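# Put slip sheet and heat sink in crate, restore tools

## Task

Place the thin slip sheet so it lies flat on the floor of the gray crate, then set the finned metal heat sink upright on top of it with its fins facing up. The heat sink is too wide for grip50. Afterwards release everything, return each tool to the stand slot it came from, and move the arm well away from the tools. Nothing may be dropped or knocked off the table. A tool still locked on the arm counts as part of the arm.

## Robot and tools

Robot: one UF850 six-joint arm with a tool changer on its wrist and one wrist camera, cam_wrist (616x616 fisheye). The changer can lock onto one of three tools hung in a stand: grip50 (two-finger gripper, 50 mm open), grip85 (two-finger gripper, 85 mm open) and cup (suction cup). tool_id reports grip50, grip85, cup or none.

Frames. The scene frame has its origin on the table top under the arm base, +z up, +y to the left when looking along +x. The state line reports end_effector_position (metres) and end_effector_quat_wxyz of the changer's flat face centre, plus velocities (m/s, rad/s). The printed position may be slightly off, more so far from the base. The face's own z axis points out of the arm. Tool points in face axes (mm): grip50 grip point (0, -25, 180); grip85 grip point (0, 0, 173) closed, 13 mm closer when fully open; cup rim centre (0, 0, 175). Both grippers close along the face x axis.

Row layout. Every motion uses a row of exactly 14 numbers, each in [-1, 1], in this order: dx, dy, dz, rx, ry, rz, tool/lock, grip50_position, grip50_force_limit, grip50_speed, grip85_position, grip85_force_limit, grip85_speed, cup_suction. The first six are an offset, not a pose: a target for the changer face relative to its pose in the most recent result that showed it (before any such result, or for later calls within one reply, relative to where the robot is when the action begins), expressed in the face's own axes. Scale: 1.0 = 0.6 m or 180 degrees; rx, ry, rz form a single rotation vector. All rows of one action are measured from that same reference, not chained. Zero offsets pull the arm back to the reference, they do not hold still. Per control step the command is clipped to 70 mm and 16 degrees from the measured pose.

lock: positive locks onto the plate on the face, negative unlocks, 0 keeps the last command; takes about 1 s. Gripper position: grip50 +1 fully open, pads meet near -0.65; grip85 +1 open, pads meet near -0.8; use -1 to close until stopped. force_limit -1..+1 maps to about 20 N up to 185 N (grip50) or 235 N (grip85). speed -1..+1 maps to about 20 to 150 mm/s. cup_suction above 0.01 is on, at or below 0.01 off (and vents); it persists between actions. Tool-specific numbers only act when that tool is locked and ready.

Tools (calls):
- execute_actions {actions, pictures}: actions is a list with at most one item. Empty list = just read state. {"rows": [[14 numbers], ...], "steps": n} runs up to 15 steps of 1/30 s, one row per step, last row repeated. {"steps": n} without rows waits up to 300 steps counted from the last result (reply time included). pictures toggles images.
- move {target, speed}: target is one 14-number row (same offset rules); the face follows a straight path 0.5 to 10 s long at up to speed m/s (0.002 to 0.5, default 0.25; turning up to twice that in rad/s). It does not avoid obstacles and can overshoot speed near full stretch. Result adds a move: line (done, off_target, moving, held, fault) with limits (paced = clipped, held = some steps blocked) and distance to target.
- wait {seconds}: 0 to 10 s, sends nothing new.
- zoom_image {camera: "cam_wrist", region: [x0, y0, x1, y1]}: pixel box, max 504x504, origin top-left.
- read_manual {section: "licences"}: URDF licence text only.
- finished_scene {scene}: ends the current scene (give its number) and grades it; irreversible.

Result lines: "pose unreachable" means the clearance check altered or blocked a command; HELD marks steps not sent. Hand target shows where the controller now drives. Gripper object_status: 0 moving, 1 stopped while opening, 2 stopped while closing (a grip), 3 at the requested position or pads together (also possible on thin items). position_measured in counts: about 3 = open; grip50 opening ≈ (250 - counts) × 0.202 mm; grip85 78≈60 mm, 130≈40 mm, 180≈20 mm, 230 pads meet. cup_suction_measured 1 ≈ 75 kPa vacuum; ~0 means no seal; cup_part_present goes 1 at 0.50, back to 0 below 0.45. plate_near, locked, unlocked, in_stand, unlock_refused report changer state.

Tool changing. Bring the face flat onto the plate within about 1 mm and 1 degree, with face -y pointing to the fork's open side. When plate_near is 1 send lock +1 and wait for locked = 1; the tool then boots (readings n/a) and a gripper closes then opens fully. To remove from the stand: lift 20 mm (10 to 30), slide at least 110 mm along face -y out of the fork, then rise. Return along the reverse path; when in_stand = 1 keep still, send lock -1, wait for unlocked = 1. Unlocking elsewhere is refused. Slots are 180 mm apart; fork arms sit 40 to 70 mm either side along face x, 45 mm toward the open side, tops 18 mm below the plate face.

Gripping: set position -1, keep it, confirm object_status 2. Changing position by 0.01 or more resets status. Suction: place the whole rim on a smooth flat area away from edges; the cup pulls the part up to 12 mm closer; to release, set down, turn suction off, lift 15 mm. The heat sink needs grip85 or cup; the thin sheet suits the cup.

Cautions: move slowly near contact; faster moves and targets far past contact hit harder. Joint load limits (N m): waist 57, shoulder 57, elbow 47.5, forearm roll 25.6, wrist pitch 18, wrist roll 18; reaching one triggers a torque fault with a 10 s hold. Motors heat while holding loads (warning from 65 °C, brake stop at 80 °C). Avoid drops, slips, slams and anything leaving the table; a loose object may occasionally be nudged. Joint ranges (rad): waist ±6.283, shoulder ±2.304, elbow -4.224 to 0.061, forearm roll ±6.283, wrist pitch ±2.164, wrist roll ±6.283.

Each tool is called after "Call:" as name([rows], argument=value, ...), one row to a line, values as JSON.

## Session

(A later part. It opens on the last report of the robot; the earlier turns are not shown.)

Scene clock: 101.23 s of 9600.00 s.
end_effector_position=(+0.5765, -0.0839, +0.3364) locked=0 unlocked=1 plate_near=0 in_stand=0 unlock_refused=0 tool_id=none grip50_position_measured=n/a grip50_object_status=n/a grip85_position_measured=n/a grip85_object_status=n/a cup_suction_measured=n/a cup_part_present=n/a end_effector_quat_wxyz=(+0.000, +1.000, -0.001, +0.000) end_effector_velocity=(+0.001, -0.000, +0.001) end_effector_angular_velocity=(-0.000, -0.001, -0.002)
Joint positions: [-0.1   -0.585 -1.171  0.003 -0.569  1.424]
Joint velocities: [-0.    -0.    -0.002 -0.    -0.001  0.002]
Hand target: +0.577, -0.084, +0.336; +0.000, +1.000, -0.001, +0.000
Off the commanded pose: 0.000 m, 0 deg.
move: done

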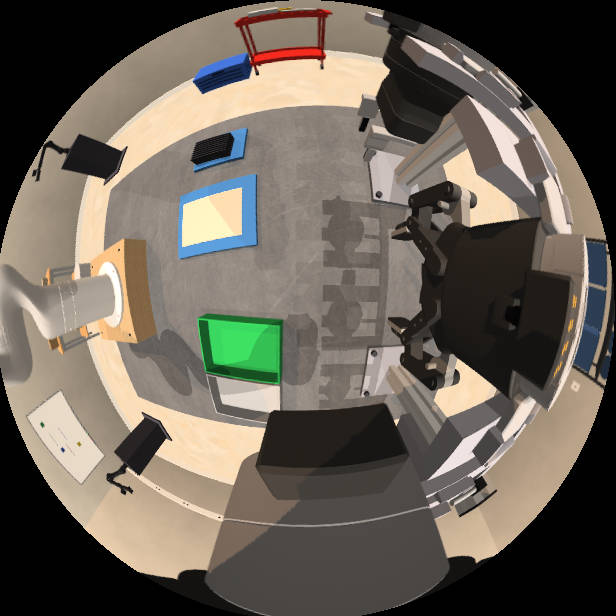

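Call:
move(target=[0.005,0,0,0,0,0,0,0,0,0,0,0,0,0], speed=0.005)

Call:
move(target=[0.005,0,0,0,0,0,0,0,0,0,0,0,0,0], speed=0.005)

Call:
move(target=[0.005,0,0,0,0,0,0,0,0,0,0,0,0,0], speed=0.005)

Scene clock: 105.67 s of 9600.00 s.
end_effector_position=(+0.5795, -0.0839, +0.3364) locked=0 unlocked=1 plate_near=0 in_stand=0 unlock_refused=0 tool_id=none grip50_position_measured=n/a grip50_object_status=n/a grip85_position_measured=n/a grip85_object_status=n/a cup_suction_measured=n/a cup_part_present=n/a end_effector_quat_wxyz=(+0.000, +1.000, -0.001, +0.000) end_effector_velocity=(+0.000, +0.000, -0.000) end_effector_angular_velocity=(+0.000, +0.000, -0.002)
Joint positions: [-0.1   -0.59  -1.18   0.003 -0.573  1.425]
Joint velocities: [ 0.    -0.    -0.     0.    -0.     0.002]
Hand target: +0.580, -0.084, +0.336; +0.000, +1.000, -0.001, +0.000
Off the commanded pose: 0.000 m, 0 deg.
move: done

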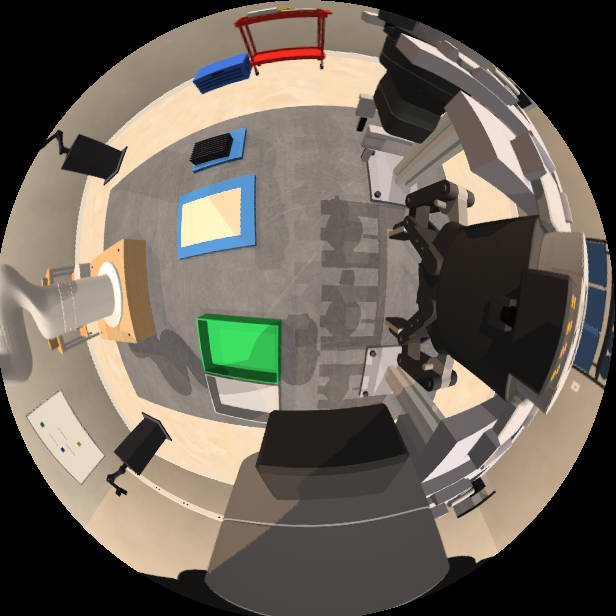

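Scene clock: 106.50 s of 9600.00 s.
end_effector_position=(+0.5825, -0.0839, +0.3364) locked=0 unlocked=1 plate_near=0 in_stand=0 unlock_refused=0 tool_id=none grip50_position_measured=n/a grip50_object_status=n/a grip85_position_measured=n/a grip85_object_status=n/a cup_suction_measured=n/a cup_part_present=n/a end_effector_quat_wxyz=(+0.000, +1.000, -0.001, +0.000) end_effector_velocity=(+0.000, +0.000, -0.000) end_effector_angular_velocity=(+0.000, +0.000, +0.001)
Joint positions: [-0.099 -0.596 -1.19   0.003 -0.577  1.426]
Joint velocities: [ 0.001 -0.001 -0.001  0.    -0.001 -0.   ]
Hand target: +0.583, -0.084, +0.336; +0.000, +1.000, -0.001, +0.000
Off the commanded pose: 0.000 m, 0 deg.
move: done

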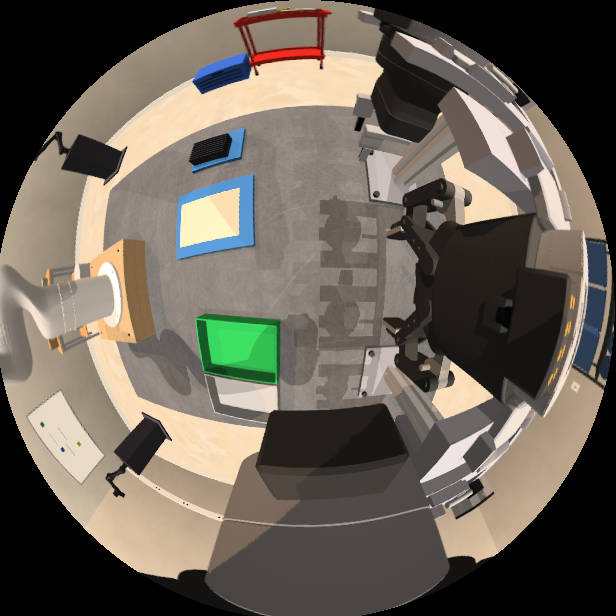

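Scene clock: 107.33 s of 9600.00 s.
end_effector_position=(+0.5855, -0.0839, +0.3364) locked=0 unlocked=1 plate_near=0 in_stand=0 unlock_refused=0 tool_id=none grip50_position_measured=n/a grip50_object_status=n/a grip85_position_measured=n/a grip85_object_status=n/a cup_suction_measured=n/a cup_part_present=n/a end_effector_quat_wxyz=(+0.000, +1.000, -0.001, +0.000) end_effector_velocity=(-0.000, -0.000, -0.000) end_effector_angular_velocity=(-0.000, +0.001, -0.000)
Joint positions: [-0.098 -0.602 -1.2    0.003 -0.581  1.427]
Joint velocities: [-0.    -0.001 -0.    -0.    -0.001  0.   ]
Hand target: +0.585, -0.084, +0.336; +0.000, +1.000, -0.001, +0.000
Off the commanded pose: 0.000 m, 0 deg.
move: done

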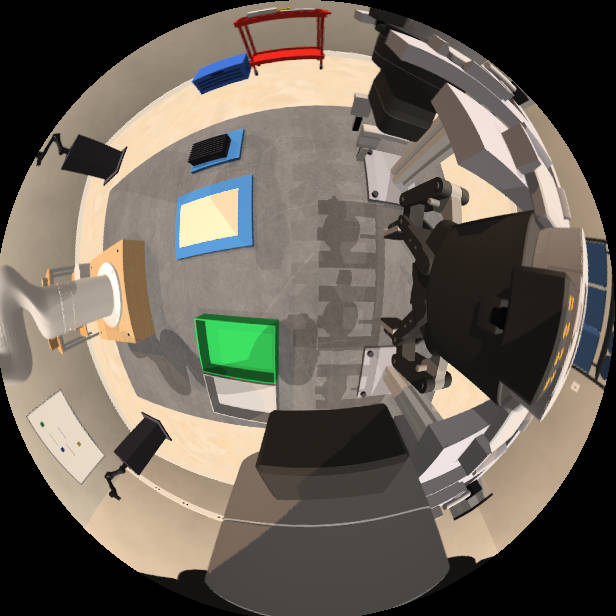

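Call:
move(target=[0.005,0,0,0,0,0,0,0,0,0,0,0,0,0], speed=0.005)

Call:
move(target=[0.005,0,0,0,0,0,0,0,0,0,0,0,0,0], speed=0.005)

Scene clock: 111.03 s of 9600.00 s.
end_effector_position=(+0.5882, -0.0839, +0.3363) locked=0 unlocked=1 plate_near=0 in_stand=0 unlock_refused=0 tool_id=none grip50_position_measured=n/a grip50_object_status=n/a grip85_position_measured=n/a grip85_object_status=n/a cup_suction_measured=n/a cup_part_present=n/a end_effector_quat_wxyz=(+0.000, +1.000, -0.001, -0.000) end_effector_velocity=(+0.000, -0.001, +0.001) end_effector_angular_velocity=(-0.000, -0.002, -0.002)
Joint positions: [-0.097 -0.608 -1.209  0.003 -0.585  1.428]
Joint velocities: [-0.001  0.001 -0.001 -0.    -0.001  0.001]
Hand target: +0.588, -0.084, +0.336; +0.000, +1.000, -0.001, +0.000
Off the commanded pose: 0.000 m, 0 deg.
move: done

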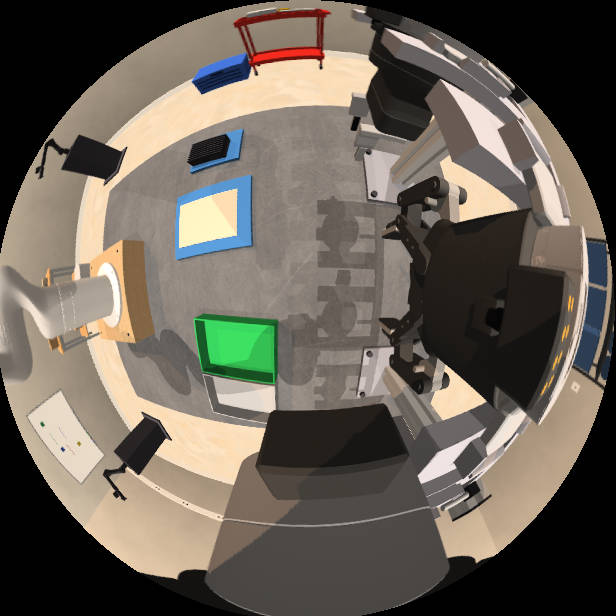

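Scene clock: 111.87 s of 9600.00 s.
end_effector_position=(+0.5888, -0.0837, +0.3352) locked=0 unlocked=1 plate_near=0 in_stand=0 unlock_refused=0 tool_id=none grip50_position_measured=n/a grip50_object_status=n/a grip85_position_measured=n/a grip85_object_status=n/a cup_suction_measured=n/a cup_part_present=n/a end_effector_quat_wxyz=(-0.000, +1.000, -0.001, -0.005) end_effector_velocity=(-0.000, +0.000, -0.000) end_effector_angular_velocity=(+0.001, +0.001, -0.001)
Joint positions: [-0.097 -0.614 -1.216  0.003 -0.595  1.428]
Joint velocities: [ 0.    -0.    -0.     0.001 -0.002  0.001]
Hand target: +0.591, -0.084, +0.336; +0.000, +1.000, -0.001, -0.000
Off the commanded pose: 0.003 m, 1 deg.
move: done

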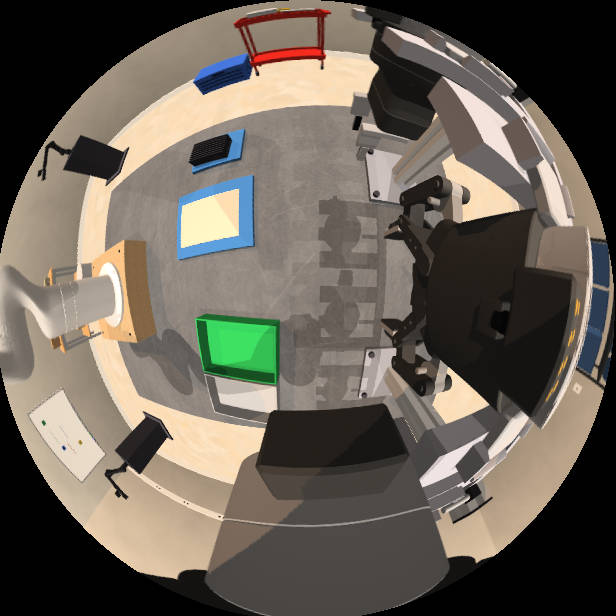

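Call:
move(target=[-0.06,0,-0.002,0,0.0032,0,0,0,0,0,0,0,0,0], speed=0.03)

Call:
move(target=[0,0.395,0,0,0,0,0,0,0,0,0,0,0,0], speed=0.15)

Call:
move(target=[0,0,0,0,0,-0.4826,0,0,0,0,0,0,0,0])

Call:
move(target=[0,0.1,0,0,0,0,0,0,0,0,0,0,0,0], speed=0.03)

Call:
move(target=[0.01,0,0,0,0,0,0,0,0,0,0,0,0,0], speed=0.005)

Call:
move(target=[0.005,0,0,0,0,0,0,0,0,0,0,0,0,0], speed=0.005)

Call:
move(target=[0.005,0,0,0,0,0,0,0,0,0,0,0,0,0], speed=0.005)

Call:
move(target=[0.005,0,0,0,0,0,0,0,0,0,0,0,0,0], speed=0.005)

Call:
move(target=[0.005,0,0,0,0,0,0,0,0,0,0,0,0,0], speed=0.005)

Scene clock: 126.23 s of 9600.00 s.
end_effector_position=(+0.5530, -0.0837, +0.3368) locked=0 unlocked=1 plate_near=0 in_stand=0 unlock_refused=0 tool_id=none grip50_position_measured=n/a grip50_object_status=n/a grip85_position_measured=n/a grip85_object_status=n/a cup_suction_measured=n/a cup_part_present=n/a end_effector_quat_wxyz=(-0.000, +1.000, -0.001, +0.000) end_effector_velocity=(-0.001, -0.001, -0.000) end_effector_angular_velocity=(-0.000, -0.000, -0.002)
Joint positions: [-0.107 -0.537 -1.096  0.006 -0.542  1.416]
Joint velocities: [-0.001  0.002  0.003 -0.     0.002  0.   ]
Hand target: +0.553, -0.084, +0.337; -0.000, +1.000, -0.001, +0.000
Off the commanded pose: 0.000 m, 0 deg.
move: done

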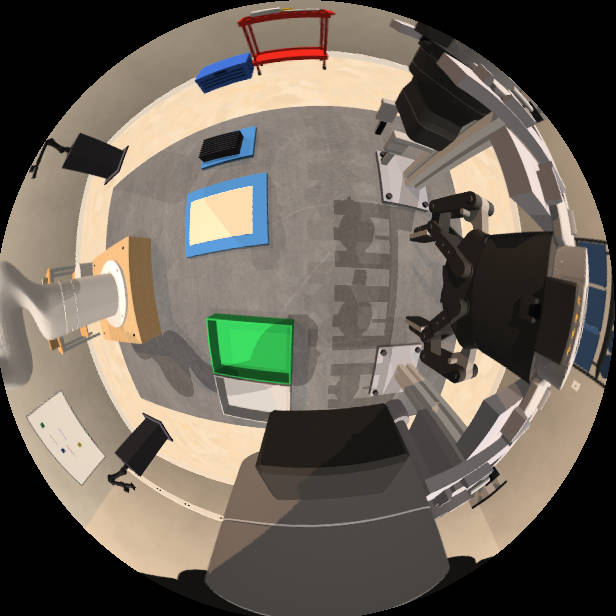

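Scene clock: 128.23 s of 9600.00 s.
end_effector_position=(+0.5527, -0.3206, +0.3367) locked=0 unlocked=1 plate_near=0 in_stand=0 unlock_refused=0 tool_id=none grip50_position_measured=n/a grip50_object_status=n/a grip85_position_measured=n/a grip85_object_status=n/a cup_suction_measured=n/a cup_part_present=n/a end_effector_quat_wxyz=(-0.000, +1.000, -0.001, +0.000) end_effector_velocity=(+0.000, -0.002, +0.000) end_effector_angular_velocity=(-0.000, -0.001, -0.000)
Joint positions: [-0.486 -0.706 -1.368  0.016 -0.649  1.03 ]
Joint velocities: [-0.003 -0.002 -0.004  0.    -0.001 -0.003]
Hand target: +0.553, -0.321, +0.337; -0.000, +1.000, -0.001, +0.000
Off the commanded pose: 0.000 m, 0 deg.
move: done

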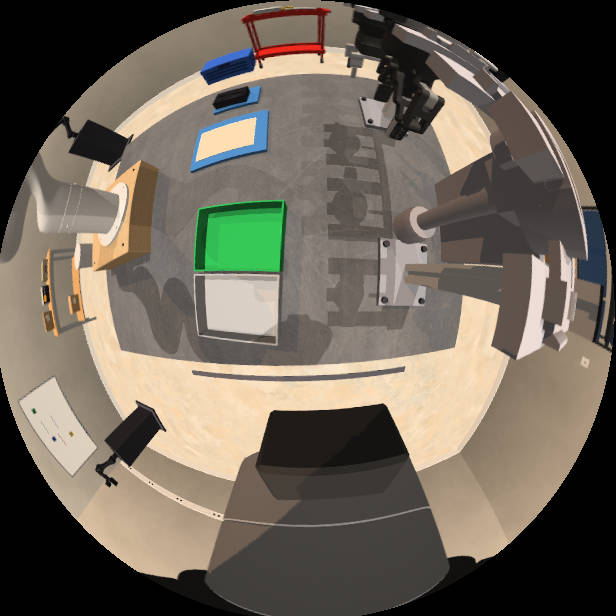

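Scene clock: 131.67 s of 9600.00 s.
end_effector_position=(+0.5527, -0.3206, +0.3367) locked=0 unlocked=1 plate_near=0 in_stand=0 unlock_refused=0 tool_id=none grip50_position_measured=n/a grip50_object_status=n/a grip85_position_measured=n/a grip85_object_status=n/a cup_suction_measured=n/a cup_part_present=n/a end_effector_quat_wxyz=(-0.000, +0.727, +0.686, +0.000) end_effector_velocity=(-0.000, +0.000, -0.001) end_effector_angular_velocity=(+0.001, +0.000, +0.007)
Joint positions: [-0.486 -0.706 -1.368  0.015 -0.649 -0.486]
Joint velocities: [ 0.    -0.001  0.001  0.002  0.001 -0.008]
Hand target: +0.553, -0.321, +0.337; -0.000, +0.727, +0.687, +0.000
Off the commanded pose: 0.000 m, 0 deg.
move: done

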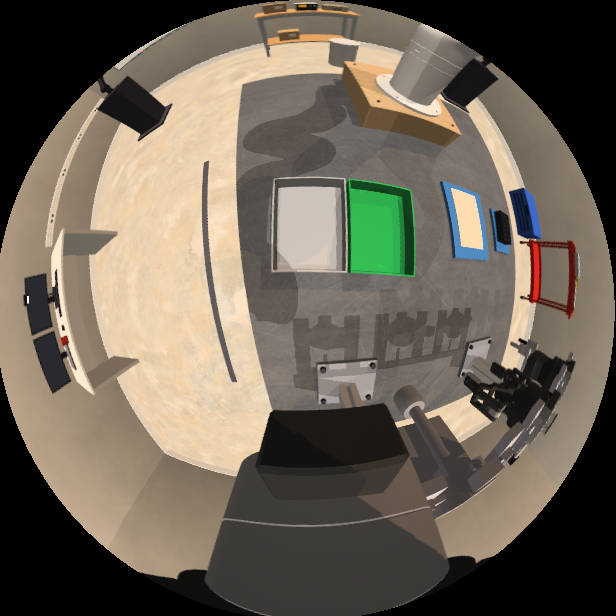

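Scene clock: 133.97 s of 9600.00 s.
end_effector_position=(+0.6124, -0.3238, +0.3368) locked=0 unlocked=1 plate_near=0 in_stand=0 unlock_refused=0 tool_id=none grip50_position_measured=n/a grip50_object_status=n/a grip85_position_measured=n/a grip85_object_status=n/a cup_suction_measured=n/a cup_part_present=n/a end_effector_quat_wxyz=(-0.000, +0.727, +0.686, +0.000) end_effector_velocity=(+0.001, -0.000, +0.000) end_effector_angular_velocity=(+0.000, +0.000, -0.001)
Joint positions: [-0.446 -0.827 -1.576  0.013 -0.735 -0.443]
Joint velocities: [ 0.    -0.002 -0.003  0.    -0.002  0.001]
Hand target: +0.613, -0.324, +0.337; -0.000, +0.727, +0.686, +0.000
Off the commanded pose: 0.000 m, 0 deg.
move: done

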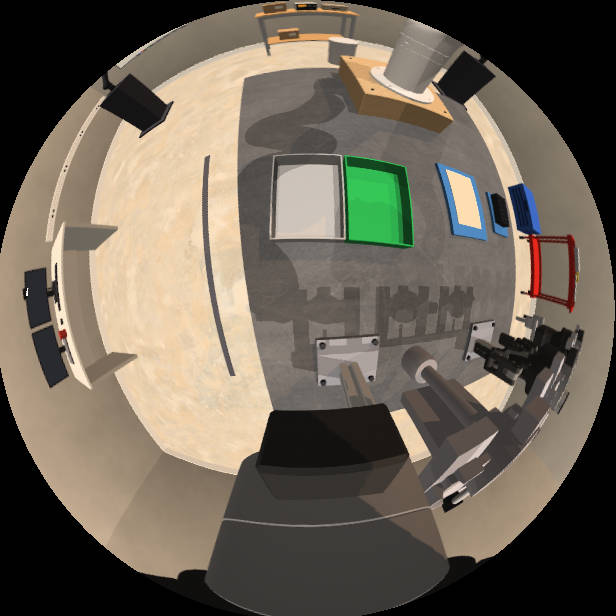

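Scene clock: 135.40 s of 9600.00 s.
end_effector_position=(+0.6128, -0.3179, +0.3368) locked=0 unlocked=1 plate_near=0 in_stand=0 unlock_refused=0 tool_id=none grip50_position_measured=n/a grip50_object_status=n/a grip85_position_measured=n/a grip85_object_status=n/a cup_suction_measured=n/a cup_part_present=n/a end_effector_quat_wxyz=(-0.000, +0.727, +0.686, +0.000) end_effector_velocity=(-0.000, -0.000, -0.001) end_effector_angular_velocity=(+0.001, +0.001, -0.001)
Joint positions: [-0.438 -0.821 -1.565  0.013 -0.731 -0.435]
Joint velocities: [-0.001 -0.     0.001  0.     0.     0.001]
Hand target: +0.613, -0.318, +0.337; -0.000, +0.727, +0.686, +0.000
Off the commanded pose: 0.000 m, 0 deg.
move: done

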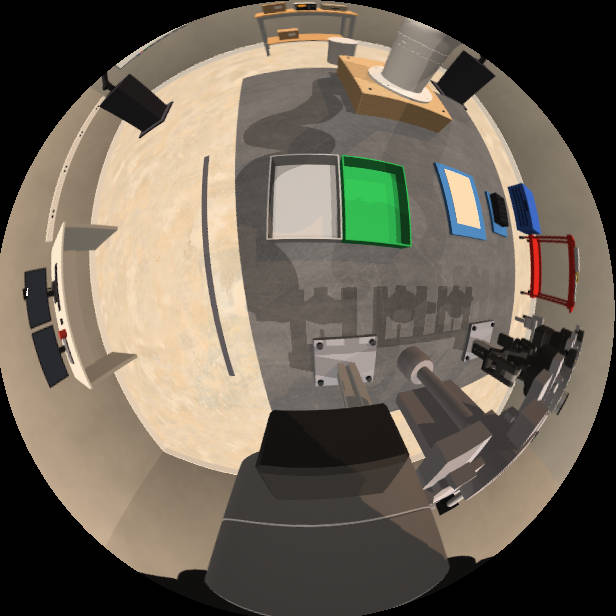

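Scene clock: 136.23 s of 9600.00 s.
end_effector_position=(+0.6129, -0.3149, +0.3368) locked=0 unlocked=1 plate_near=0 in_stand=0 unlock_refused=0 tool_id=none grip50_position_measured=n/a grip50_object_status=n/a grip85_position_measured=n/a grip85_object_status=n/a cup_suction_measured=n/a cup_part_present=n/a end_effector_quat_wxyz=(-0.000, +0.727, +0.686, +0.000) end_effector_velocity=(-0.001, -0.001, +0.000) end_effector_angular_velocity=(-0.000, +0.000, -0.001)
Joint positions: [-0.434 -0.818 -1.56   0.013 -0.728 -0.431]
Joint velocities: [-0.001  0.001  0.001 -0.     0.    -0.   ]
Hand target: +0.613, -0.315, +0.337; -0.000, +0.727, +0.686, +0.000
Off the commanded pose: 0.000 m, 0 deg.
move: done

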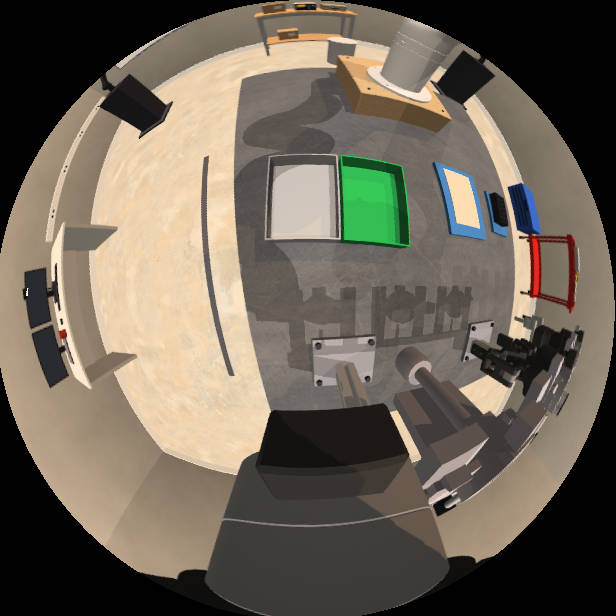

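Scene clock: 137.07 s of 9600.00 s.
end_effector_position=(+0.6131, -0.3119, +0.3368) locked=0 unlocked=1 plate_near=0 in_stand=0 unlock_refused=0 tool_id=none grip50_position_measured=n/a grip50_object_status=n/a grip85_position_measured=n/a grip85_object_status=n/a cup_suction_measured=n/a cup_part_present=n/a end_effector_quat_wxyz=(-0.000, +0.727, +0.686, +0.000) end_effector_velocity=(+0.000, +0.000, +0.000) end_effector_angular_velocity=(-0.001, -0.001, +0.000)
Joint positions: [-0.43  -0.815 -1.555  0.013 -0.726 -0.427]
Joint velocities: [ 0.    -0.    -0.    -0.     0.001  0.   ]
Hand target: +0.613, -0.312, +0.337; -0.000, +0.727, +0.686, +0.000
Off the commanded pose: 0.000 m, 0 deg.
move: done

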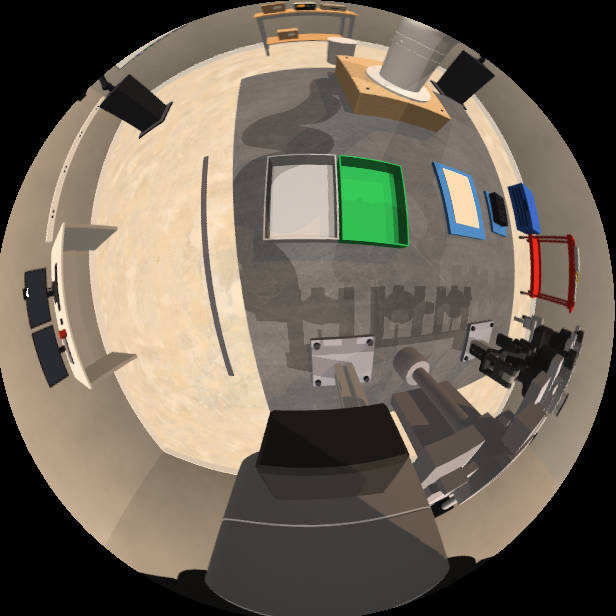

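Scene clock: 137.90 s of 9600.00 s.
end_effector_position=(+0.6133, -0.3089, +0.3368) locked=0 unlocked=1 plate_near=0 in_stand=0 unlock_refused=0 tool_id=none grip50_position_measured=n/a grip50_object_status=n/a grip85_position_measured=n/a grip85_object_status=n/a cup_suction_measured=n/a cup_part_present=n/a end_effector_quat_wxyz=(-0.000, +0.727, +0.686, +0.000) end_effector_velocity=(+0.000, -0.000, +0.000) end_effector_angular_velocity=(-0.000, -0.001, -0.001)
Joint positions: [-0.426 -0.812 -1.551  0.013 -0.724 -0.423]
Joint velocities: [ 0.     0.    -0.001  0.     0.     0.001]
Hand target: +0.613, -0.309, +0.337; -0.000, +0.727, +0.686, +0.000
Off the commanded pose: 0.000 m, 0 deg.
move: done

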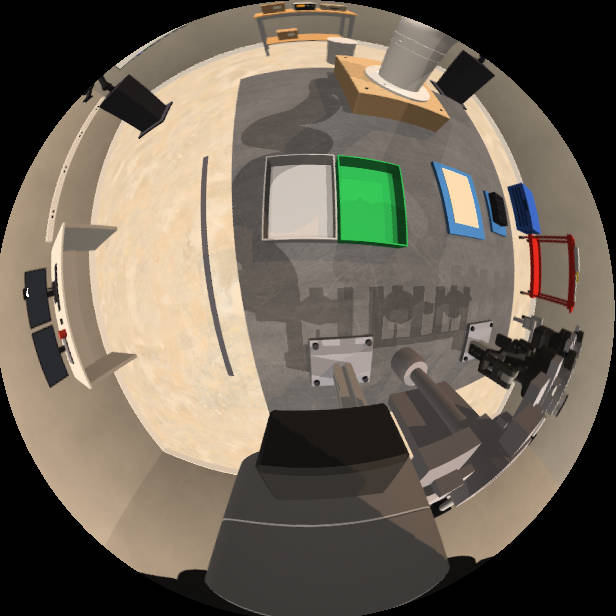

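Scene clock: 138.73 s of 9600.00 s.
end_effector_position=(+0.6134, -0.3060, +0.3368) locked=0 unlocked=1 plate_near=0 in_stand=0 unlock_refused=0 tool_id=none grip50_position_measured=n/a grip50_object_status=n/a grip85_position_measured=n/a grip85_object_status=n/a cup_suction_measured=n/a cup_part_present=n/a end_effector_quat_wxyz=(-0.000, +0.727, +0.686, +0.000) end_effector_velocity=(+0.000, +0.000, +0.001) end_effector_angular_velocity=(-0.000, -0.001, -0.001)
Joint positions: [-0.422 -0.809 -1.546  0.013 -0.722 -0.419]
Joint velocities: [ 0.     0.001 -0.     0.     0.     0.001]
Hand target: +0.613, -0.306, +0.337; -0.000, +0.727, +0.686, +0.000
Off the commanded pose: 0.000 m, 0 deg.
move: done

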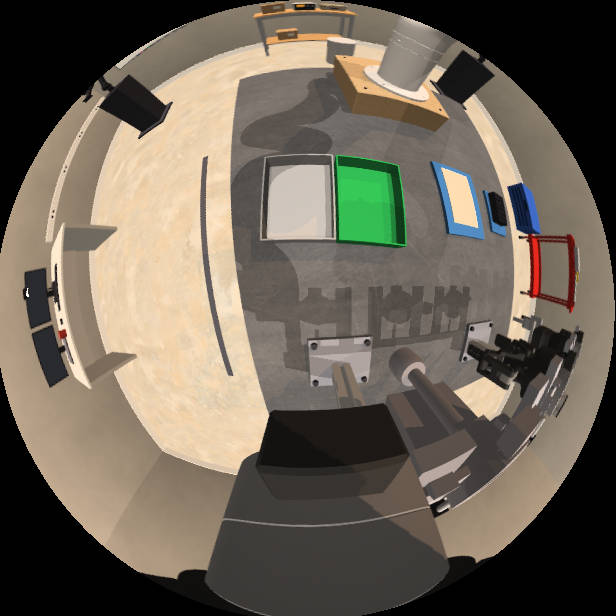

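Call:
move(target=[0.004,0,0,0,0,0,0,0,0,0,0,0,0,0], speed=0.005)

Call:
move(target=[0.004,0,0,0,0,0,0,0,0,0,0,0,0,0], speed=0.005)

Scene clock: 142.07 s of 9600.00 s.
end_effector_position=(+0.6136, -0.3036, +0.3368) locked=0 unlocked=1 plate_near=0 in_stand=0 unlock_refused=0 tool_id=none grip50_position_measured=n/a grip50_object_status=n/a grip85_position_measured=n/a grip85_object_status=n/a cup_suction_measured=n/a cup_part_present=n/a end_effector_quat_wxyz=(-0.000, +0.727, +0.686, +0.000) end_effector_velocity=(-0.000, +0.001, -0.000) end_effector_angular_velocity=(+0.000, +0.001, -0.000)
Joint positions: [-0.418 -0.807 -1.542  0.013 -0.721 -0.416]
Joint velocities: [ 0.001 -0.     0.001 -0.    -0.     0.001]
Hand target: +0.614, -0.304, +0.337; -0.000, +0.727, +0.686, +0.000
Off the commanded pose: 0.000 m, 0 deg.
move: done

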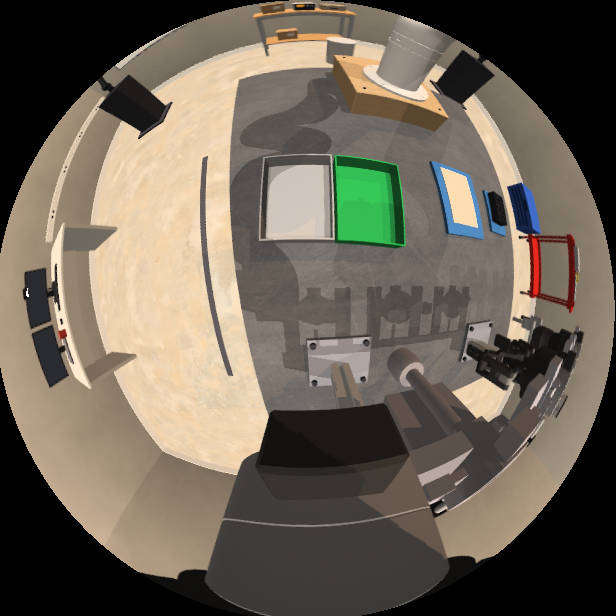

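Scene clock: 142.77 s of 9600.00 s.
end_effector_position=(+0.6136, -0.3026, +0.3370) locked=0 unlocked=1 plate_near=0 in_stand=0 unlock_refused=0 tool_id=none grip50_position_measured=n/a grip50_object_status=n/a grip85_position_measured=n/a grip85_object_status=n/a cup_suction_measured=n/a cup_part_present=n/a end_effector_quat_wxyz=(+0.001, +0.728, +0.686, +0.000) end_effector_velocity=(+0.000, +0.001, +0.001) end_effector_angular_velocity=(+0.001, -0.001, -0.002)
Joint positions: [-0.417 -0.805 -1.539  0.012 -0.717 -0.413]
Joint velocities: [ 0.001  0.001  0.     0.002 -0.001  0.002]
Hand target: +0.614, -0.301, +0.337; -0.000, +0.727, +0.686, +0.000
Off the commanded pose: 0.001 m, 0 deg.
move: done

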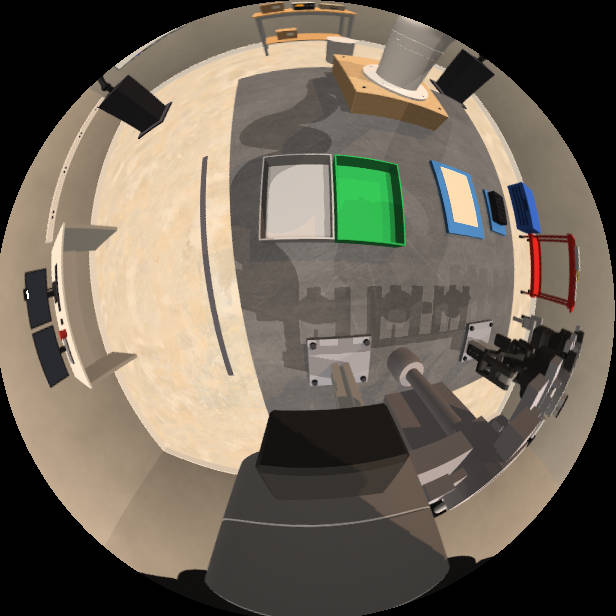

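Call:
move(target=[-0.01,0,-0.08,0,0,0,0,0,0,0,0,0,0,0], speed=0.04)

Call:
move(target=[0.1787,0.0645,0,0,0,0,0,0,0,0,0,0,0,0], speed=0.08)

Call:
move(target=[0,0,0.017,0,0,0,0,0,0,0,0,0,0,0], speed=0.01)

Call:
move(target=[0,0,0.007,0,0,0,0,0,0,0,0,0,0,0], speed=0.005)

Scene clock: 147.97 s of 9600.00 s.
end_effector_position=(+0.6130, -0.3084, +0.3848) locked=0 unlocked=1 plate_near=0 in_stand=0 unlock_refused=0 tool_id=none grip50_position_measured=n/a grip50_object_status=n/a grip85_position_measured=n/a grip85_object_status=n/a cup_suction_measured=n/a cup_part_present=n/a end_effector_quat_wxyz=(+0.001, +0.728, +0.686, +0.000) end_effector_velocity=(-0.001, -0.001, +0.000) end_effector_angular_velocity=(+0.001, +0.001, -0.003)
Joint positions: [-0.426 -0.751 -1.567  0.011 -0.799 -0.42 ]
Joint velocities: [-0.001  0.     0.     0.    -0.001  0.001]
Hand target: +0.613, -0.308, +0.385; +0.001, +0.728, +0.686, +0.000
Off the commanded pose: 0.000 m, 0 deg.
move: done

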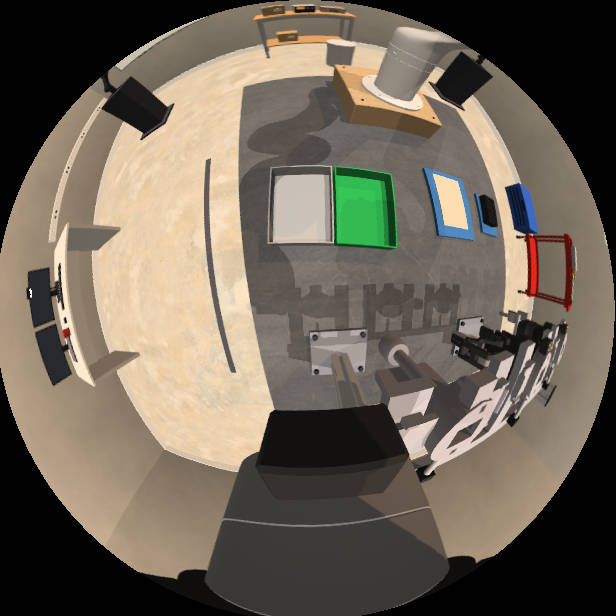

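Scene clock: 149.73 s of 9600.00 s.
end_effector_position=(+0.6577, -0.2037, +0.3848) locked=0 unlocked=1 plate_near=0 in_stand=0 unlock_refused=0 tool_id=none grip50_position_measured=n/a grip50_object_status=n/a grip85_position_measured=n/a grip85_object_status=n/a cup_suction_measured=n/a cup_part_present=n/a end_effector_quat_wxyz=(+0.001, +0.728, +0.686, +0.000) end_effector_velocity=(+0.001, +0.001, +0.000) end_effector_angular_velocity=(-0.000, -0.001, -0.000)
Joint positions: [-0.258 -0.755 -1.575  0.007 -0.803 -0.249]
Joint velocities: [ 0.002 -0.    -0.001 -0.     0.     0.002]
Hand target: +0.658, -0.204, +0.385; +0.001, +0.728, +0.686, +0.000
Off the commanded pose: 0.000 m, 0 deg.
move: done

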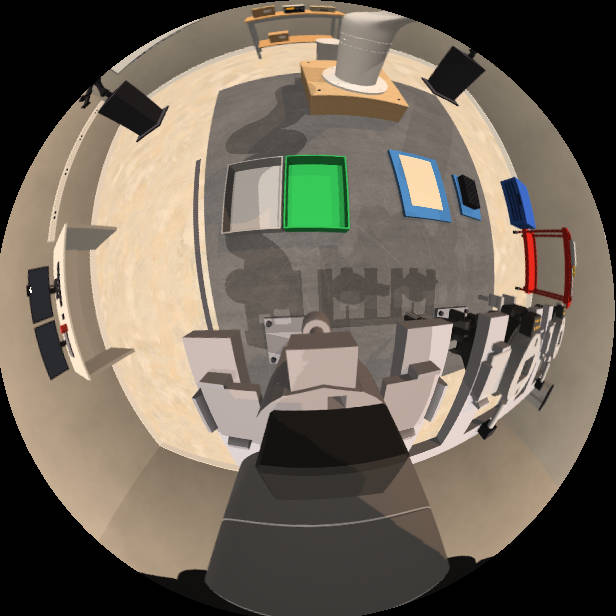

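Scene clock: 150.97 s of 9600.00 s.
end_effector_position=(+0.6577, -0.2038, +0.3747) locked=0 unlocked=1 plate_near=0 in_stand=0 unlock_refused=0 tool_id=none grip50_position_measured=n/a grip50_object_status=n/a grip85_position_measured=n/a grip85_object_status=n/a cup_suction_measured=n/a cup_part_present=n/a end_effector_quat_wxyz=(+0.001, +0.728, +0.686, +0.000) end_effector_velocity=(-0.000, -0.000, -0.001) end_effector_angular_velocity=(+0.000, +0.001, -0.001)
Joint positions: [-0.258 -0.767 -1.57   0.007 -0.786 -0.25 ]
Joint velocities: [-0.    -0.002  0.     0.     0.001  0.   ]
Hand target: +0.658, -0.204, +0.375; +0.001, +0.728, +0.686, +0.000
Off the commanded pose: 0.000 m, 0 deg.
move: done

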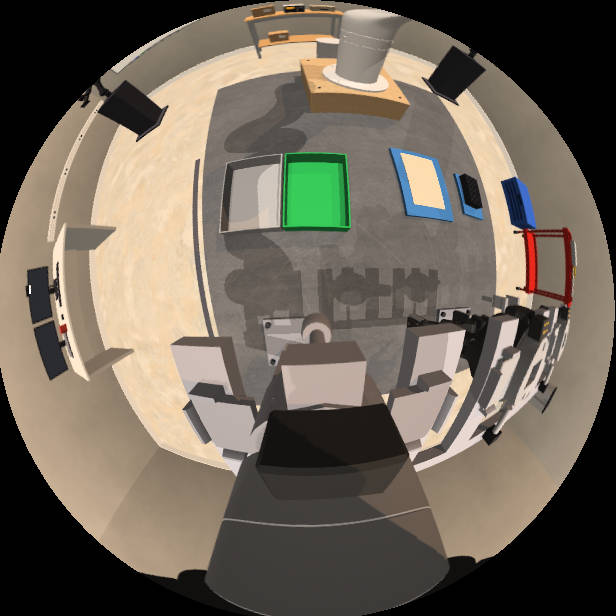

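Scene clock: 152.03 s of 9600.00 s.
end_effector_position=(+0.6577, -0.2038, +0.3705) locked=0 unlocked=1 plate_near=0 in_stand=0 unlock_refused=0 tool_id=none grip50_position_measured=n/a grip50_object_status=n/a grip85_position_measured=n/a grip85_object_status=n/a cup_suction_measured=n/a cup_part_present=n/a end_effector_quat_wxyz=(+0.001, +0.728, +0.686, +0.000) end_effector_velocity=(-0.000, +0.001, -0.001) end_effector_angular_velocity=(+0.000, +0.001, -0.000)
Joint positions: [-0.258 -0.772 -1.568  0.007 -0.779 -0.25 ]
Joint velocities: [ 0.001 -0.001  0.001  0.     0.001  0.001]
Hand target: +0.658, -0.204, +0.370; +0.001, +0.728, +0.686, +0.000
Off the commanded pose: 0.000 m, 0 deg.
move: done

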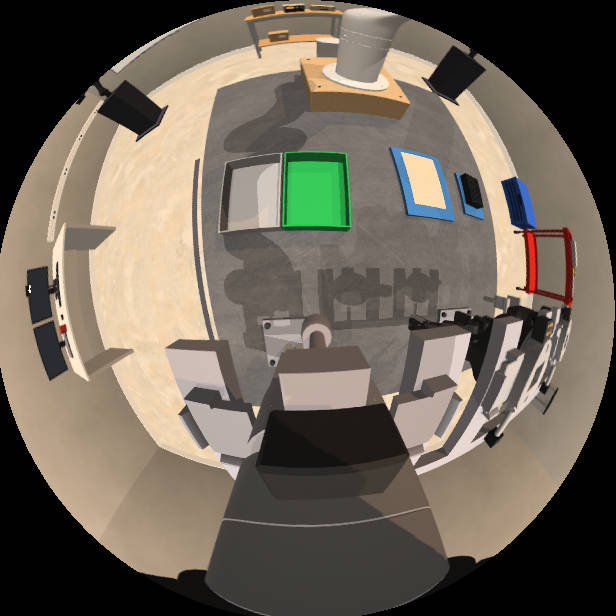

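Going in.

Call:
move(target=[0,0,0.008,0,0,0,0,0,0,0,0,0,0,0], speed=0.005)

Call:
move(target=[0,0,0.006,0,0,0,0,0,0,0,0,0,0,0], speed=0.005)

Call:
move(target=[0,0,0.002,0,0,0,1,0,0,0,0,0,0,0], speed=0.005)

Call:
wait(seconds=1)

Scene clock: 157.57 s of 9600.00 s.
end_effector_position=(+0.6577, -0.2038, +0.3657) locked=0 unlocked=1 plate_near=0 in_stand=1 unlock_refused=0 tool_id=none grip50_position_measured=n/a grip50_object_status=n/a grip85_position_measured=n/a grip85_object_status=n/a cup_suction_measured=n/a cup_part_present=n/a end_effector_quat_wxyz=(+0.001, +0.728, +0.686, +0.000) end_effector_velocity=(+0.000, -0.000, +0.001) end_effector_angular_velocity=(-0.001, -0.003, -0.002)
Joint positions: [-0.258 -0.777 -1.566  0.007 -0.771 -0.25 ]
Joint velocities: [-0.     0.002 -0.     0.     0.001  0.001]
Hand target: +0.658, -0.204, +0.366; +0.001, +0.728, +0.686, +0.000
Off the commanded pose: 0.000 m, 0 deg.
move: done

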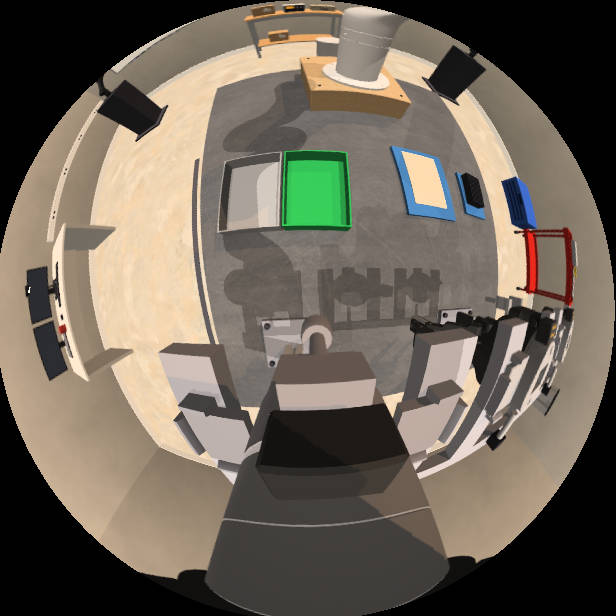

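Scene clock: 158.50 s of 9600.00 s.
end_effector_position=(+0.6579, -0.2038, +0.3624) locked=0 unlocked=1 plate_near=1 in_stand=1 unlock_refused=0 tool_id=none grip50_position_measured=n/a grip50_object_status=n/a grip85_position_measured=n/a grip85_object_status=n/a cup_suction_measured=n/a cup_part_present=n/a end_effector_quat_wxyz=(+0.001, +0.728, +0.686, +0.000) end_effector_velocity=(-0.000, -0.000, -0.001) end_effector_angular_velocity=(+0.001, +0.001, -0.002)
Joint positions: [-0.258 -0.782 -1.564  0.007 -0.765 -0.25 ]
Joint velocities: [-0.    -0.001  0.     0.    -0.     0.002]
Hand target: +0.658, -0.204, +0.362; +0.001, +0.728, +0.686, +0.000
Off the commanded pose: 0.000 m, 0 deg.
move: done

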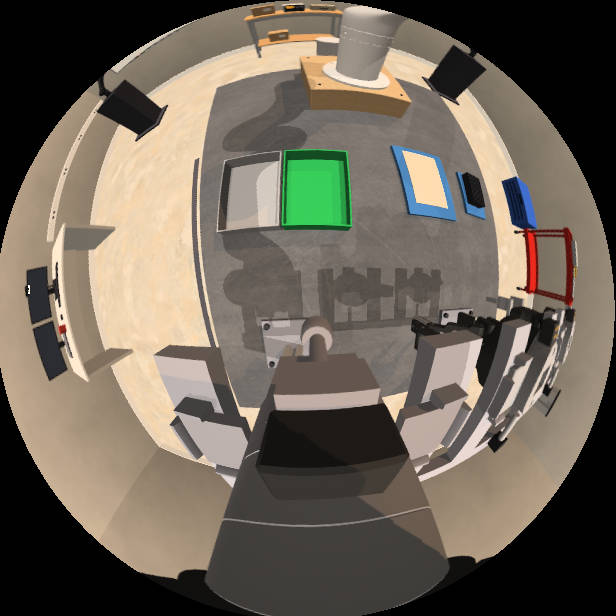

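Scene clock: 159.20 s of 9600.00 s.
end_effector_position=(+0.6581, -0.2039, +0.3621) locked=0 unlocked=0 plate_near=1 in_stand=1 unlock_refused=0 tool_id=none grip50_position_measured=n/a grip50_object_status=n/a grip85_position_measured=n/a grip85_object_status=n/a cup_suction_measured=n/a cup_part_present=n/a end_effector_quat_wxyz=(+0.001, +0.728, +0.686, +0.001) end_effector_velocity=(-0.001, +0.000, -0.001) end_effector_angular_velocity=(+0.007, +0.005, -0.003)
Joint positions: [-0.258 -0.782 -1.565  0.007 -0.764 -0.25 ]
Joint velocities: [-0.001 -0.001  0.001  0.007 -0.004 -0.003]
Hand target: +0.658, -0.204, +0.361; +0.001, +0.728, +0.686, +0.000
Off the commanded pose: 0.001 m, 0 deg.
move: done

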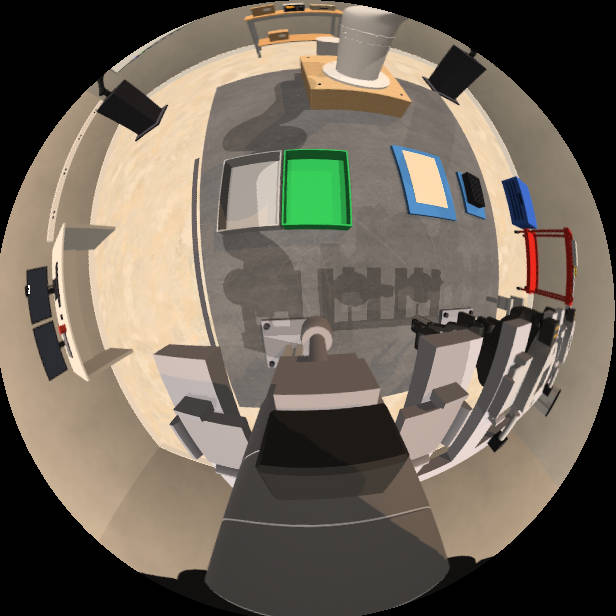

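Scene clock: 160.20 s of 9600.00 s.
end_effector_position=(+0.6581, -0.2038, +0.3620) locked=1 unlocked=0 plate_near=1 in_stand=1 unlock_refused=0 tool_id=cup grip50_position_measured=n/a grip50_object_status=n/a grip85_position_measured=n/a grip85_object_status=n/a cup_suction_measured=n/a cup_part_present=n/a end_effector_quat_wxyz=(+0.002, +0.728, +0.686, +0.001) end_effector_velocity=(-0.000, -0.002, -0.000) end_effector_angular_velocity=(+0.000, +0.000, -0.002)
Joint positions: [-0.258 -0.782 -1.564  0.007 -0.763 -0.25 ]
Joint velocities: [-0.002 -0.    -0.     0.    -0.    -0.   ]
Hand target: +0.658, -0.204, +0.361; +0.001, +0.728, +0.686, +0.000
Off the commanded pose: 0.001 m, 0 deg.
Steps of this call (steps 1 to 30: nothing new was sent). Readings (end_effector_position | what the end effector reports):
1: (+0.6581, -0.2038, +0.3620) | locked=0 unlocked=0 plate_near=1 in_stand=1 unlock_refused=0 tool_id=none grip50_position_measured=n/a grip50_object_status=n/a grip85_position_measured=n/a grip85_object_status=n/a cup_suction_measured=n/a cup_part_present=n/a
2: (+0.6581, -0.2038, +0.3620) | locked=0 unlocked=0 plate_near=1 in_stand=1 unlock_refused=0 tool_id=none grip50_position_measured=n/a grip50_object_status=n/a grip85_position_measured=n/a grip85_object_status=n/a cup_suction_measured=n/a cup_part_present=n/a
4: (+0.6582, -0.2039, +0.3622) | locked=1 unlocked=0 plate_near=1 in_stand=1 unlock_refused=0 tool_id=cup grip50_position_measured=n/a grip50_object_status=n/a grip85_position_measured=n/a grip85_object_status=n/a cup_suction_measured=n/a cup_part_present=n/a
8: (+0.6582, -0.2039, +0.3621) | locked=1 unlocked=0 plate_near=1 in_stand=1 unlock_refused=0 tool_id=cup grip50_position_measured=n/a grip50_object_status=n/a grip85_position_measured=n/a grip85_object_status=n/a cup_suction_measured=n/a cup_part_present=n/a
30: the state above

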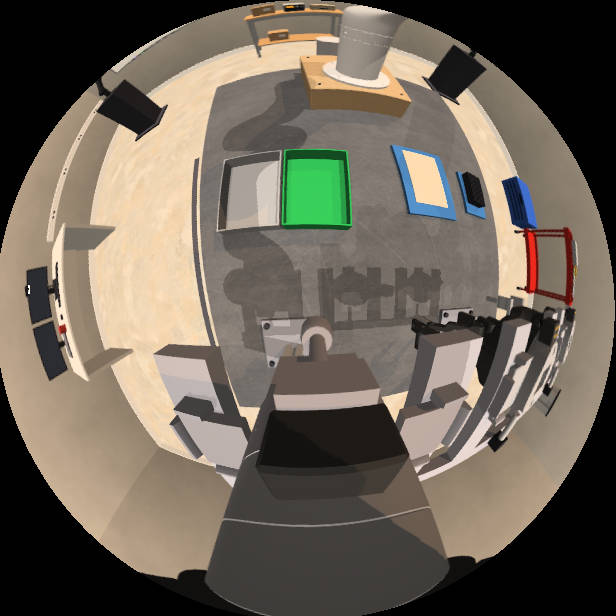

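Call:
move(target=[0,0,-0.033,0.0013,0,0,0,0,0,0,0,0,0,0], speed=0.03)

Call:
move(target=[0,-0.2,0,0,0,0,0,0,0,0,0,0,0,0], speed=0.1)

Call:
move(target=[0.52,-0.3,0.2,0,0,0,0,0,0,0,0,0,0,0])

Scene clock: 166.27 s of 9600.00 s.
end_effector_position=(+0.6579, -0.2038, +0.3816) locked=1 unlocked=0 plate_near=1 in_stand=0 unlock_refused=0 tool_id=cup grip50_position_measured=n/a grip50_object_status=n/a grip85_position_measured=n/a grip85_object_status=n/a cup_suction_measured=0.01 cup_part_present=0 end_effector_quat_wxyz=(+0.000, +0.728, +0.686, -0.001) end_effector_velocity=(-0.000, +0.000, +0.000) end_effector_angular_velocity=(+0.001, +0.003, +0.000)
Joint positions: [-0.258 -0.76  -1.575  0.006 -0.8   -0.248]
Joint velocities: [ 0.     0.001  0.    -0.    -0.003  0.   ]
Hand target: +0.658, -0.204, +0.382; +0.000, +0.728, +0.686, -0.001
Off the commanded pose: 0.000 m, 0 deg.
move: done

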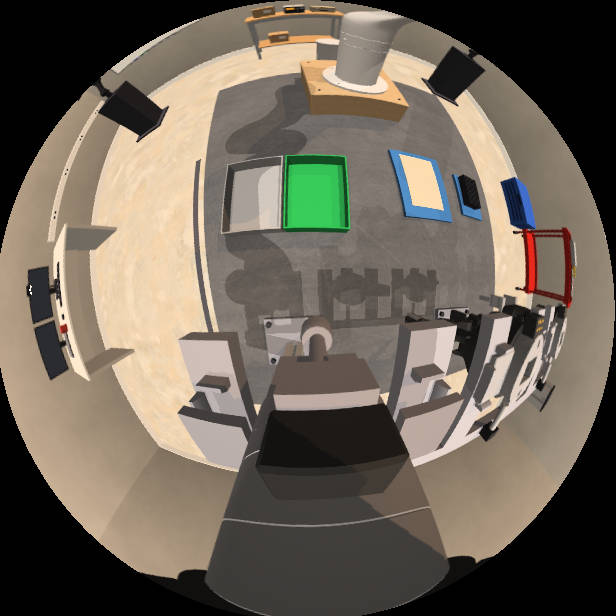

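Scene clock: 167.83 s of 9600.00 s.
end_effector_position=(+0.5385, -0.1970, +0.3815) locked=1 unlocked=0 plate_near=1 in_stand=0 unlock_refused=0 tool_id=cup grip50_position_measured=n/a grip50_object_status=n/a grip85_position_measured=n/a grip85_object_status=n/a cup_suction_measured=0.01 cup_part_present=0 end_effector_quat_wxyz=(+0.000, +0.728, +0.686, -0.001) end_effector_velocity=(-0.002, -0.000, -0.000) end_effector_angular_velocity=(+0.001, +0.001, +0.000)
Joint positions: [-0.309 -0.499 -1.159  0.008 -0.645 -0.302]
Joint velocities: [-0.001  0.003  0.005  0.     0.002 -0.002]
Hand target: +0.538, -0.197, +0.382; +0.000, +0.728, +0.686, -0.001
Off the commanded pose: 0.001 m, 0 deg.
move: done

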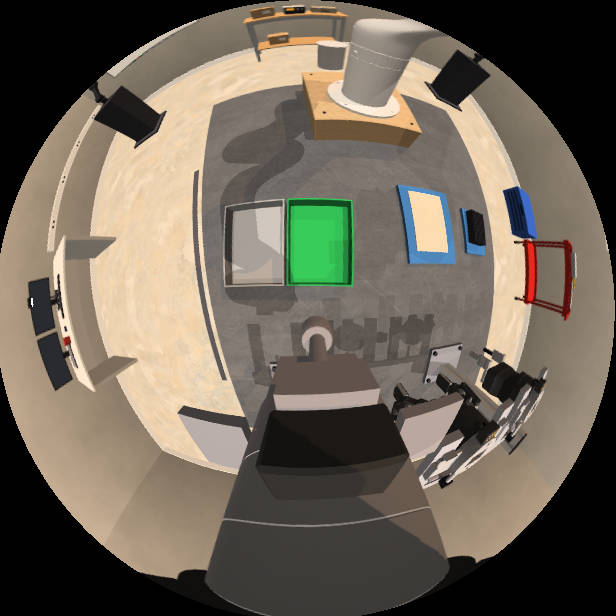

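Scene clock: 169.83 s of 9600.00 s.
end_effector_position=(+0.3772, +0.1249, +0.2609) locked=1 unlocked=0 plate_near=1 in_stand=0 unlock_refused=0 tool_id=cup grip50_position_measured=n/a grip50_object_status=n/a grip85_position_measured=n/a grip85_object_status=n/a cup_suction_measured=0.01 cup_part_present=0 end_effector_quat_wxyz=(+0.000, +0.728, +0.686, -0.000) end_effector_velocity=(-0.002, +0.001, -0.001) end_effector_angular_velocity=(-0.007, +0.001, -0.001)
Joint positions: [ 0.37  -0.406 -0.623 -0.028 -0.202  0.411]
Joint velocities: [ 0.007 -0.001  0.002 -0.035 -0.     0.042]
Hand target: +0.377, +0.125, +0.261; +0.000, +0.728, +0.686, -0.001
Off the commanded pose: 0.000 m, 0 deg.
move: done

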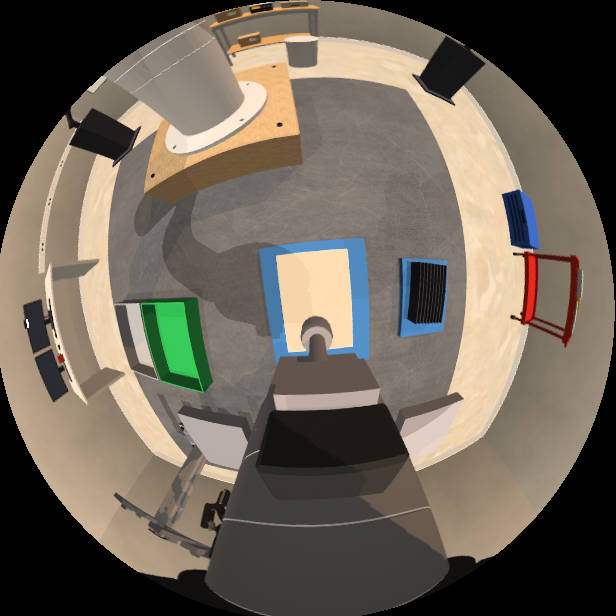

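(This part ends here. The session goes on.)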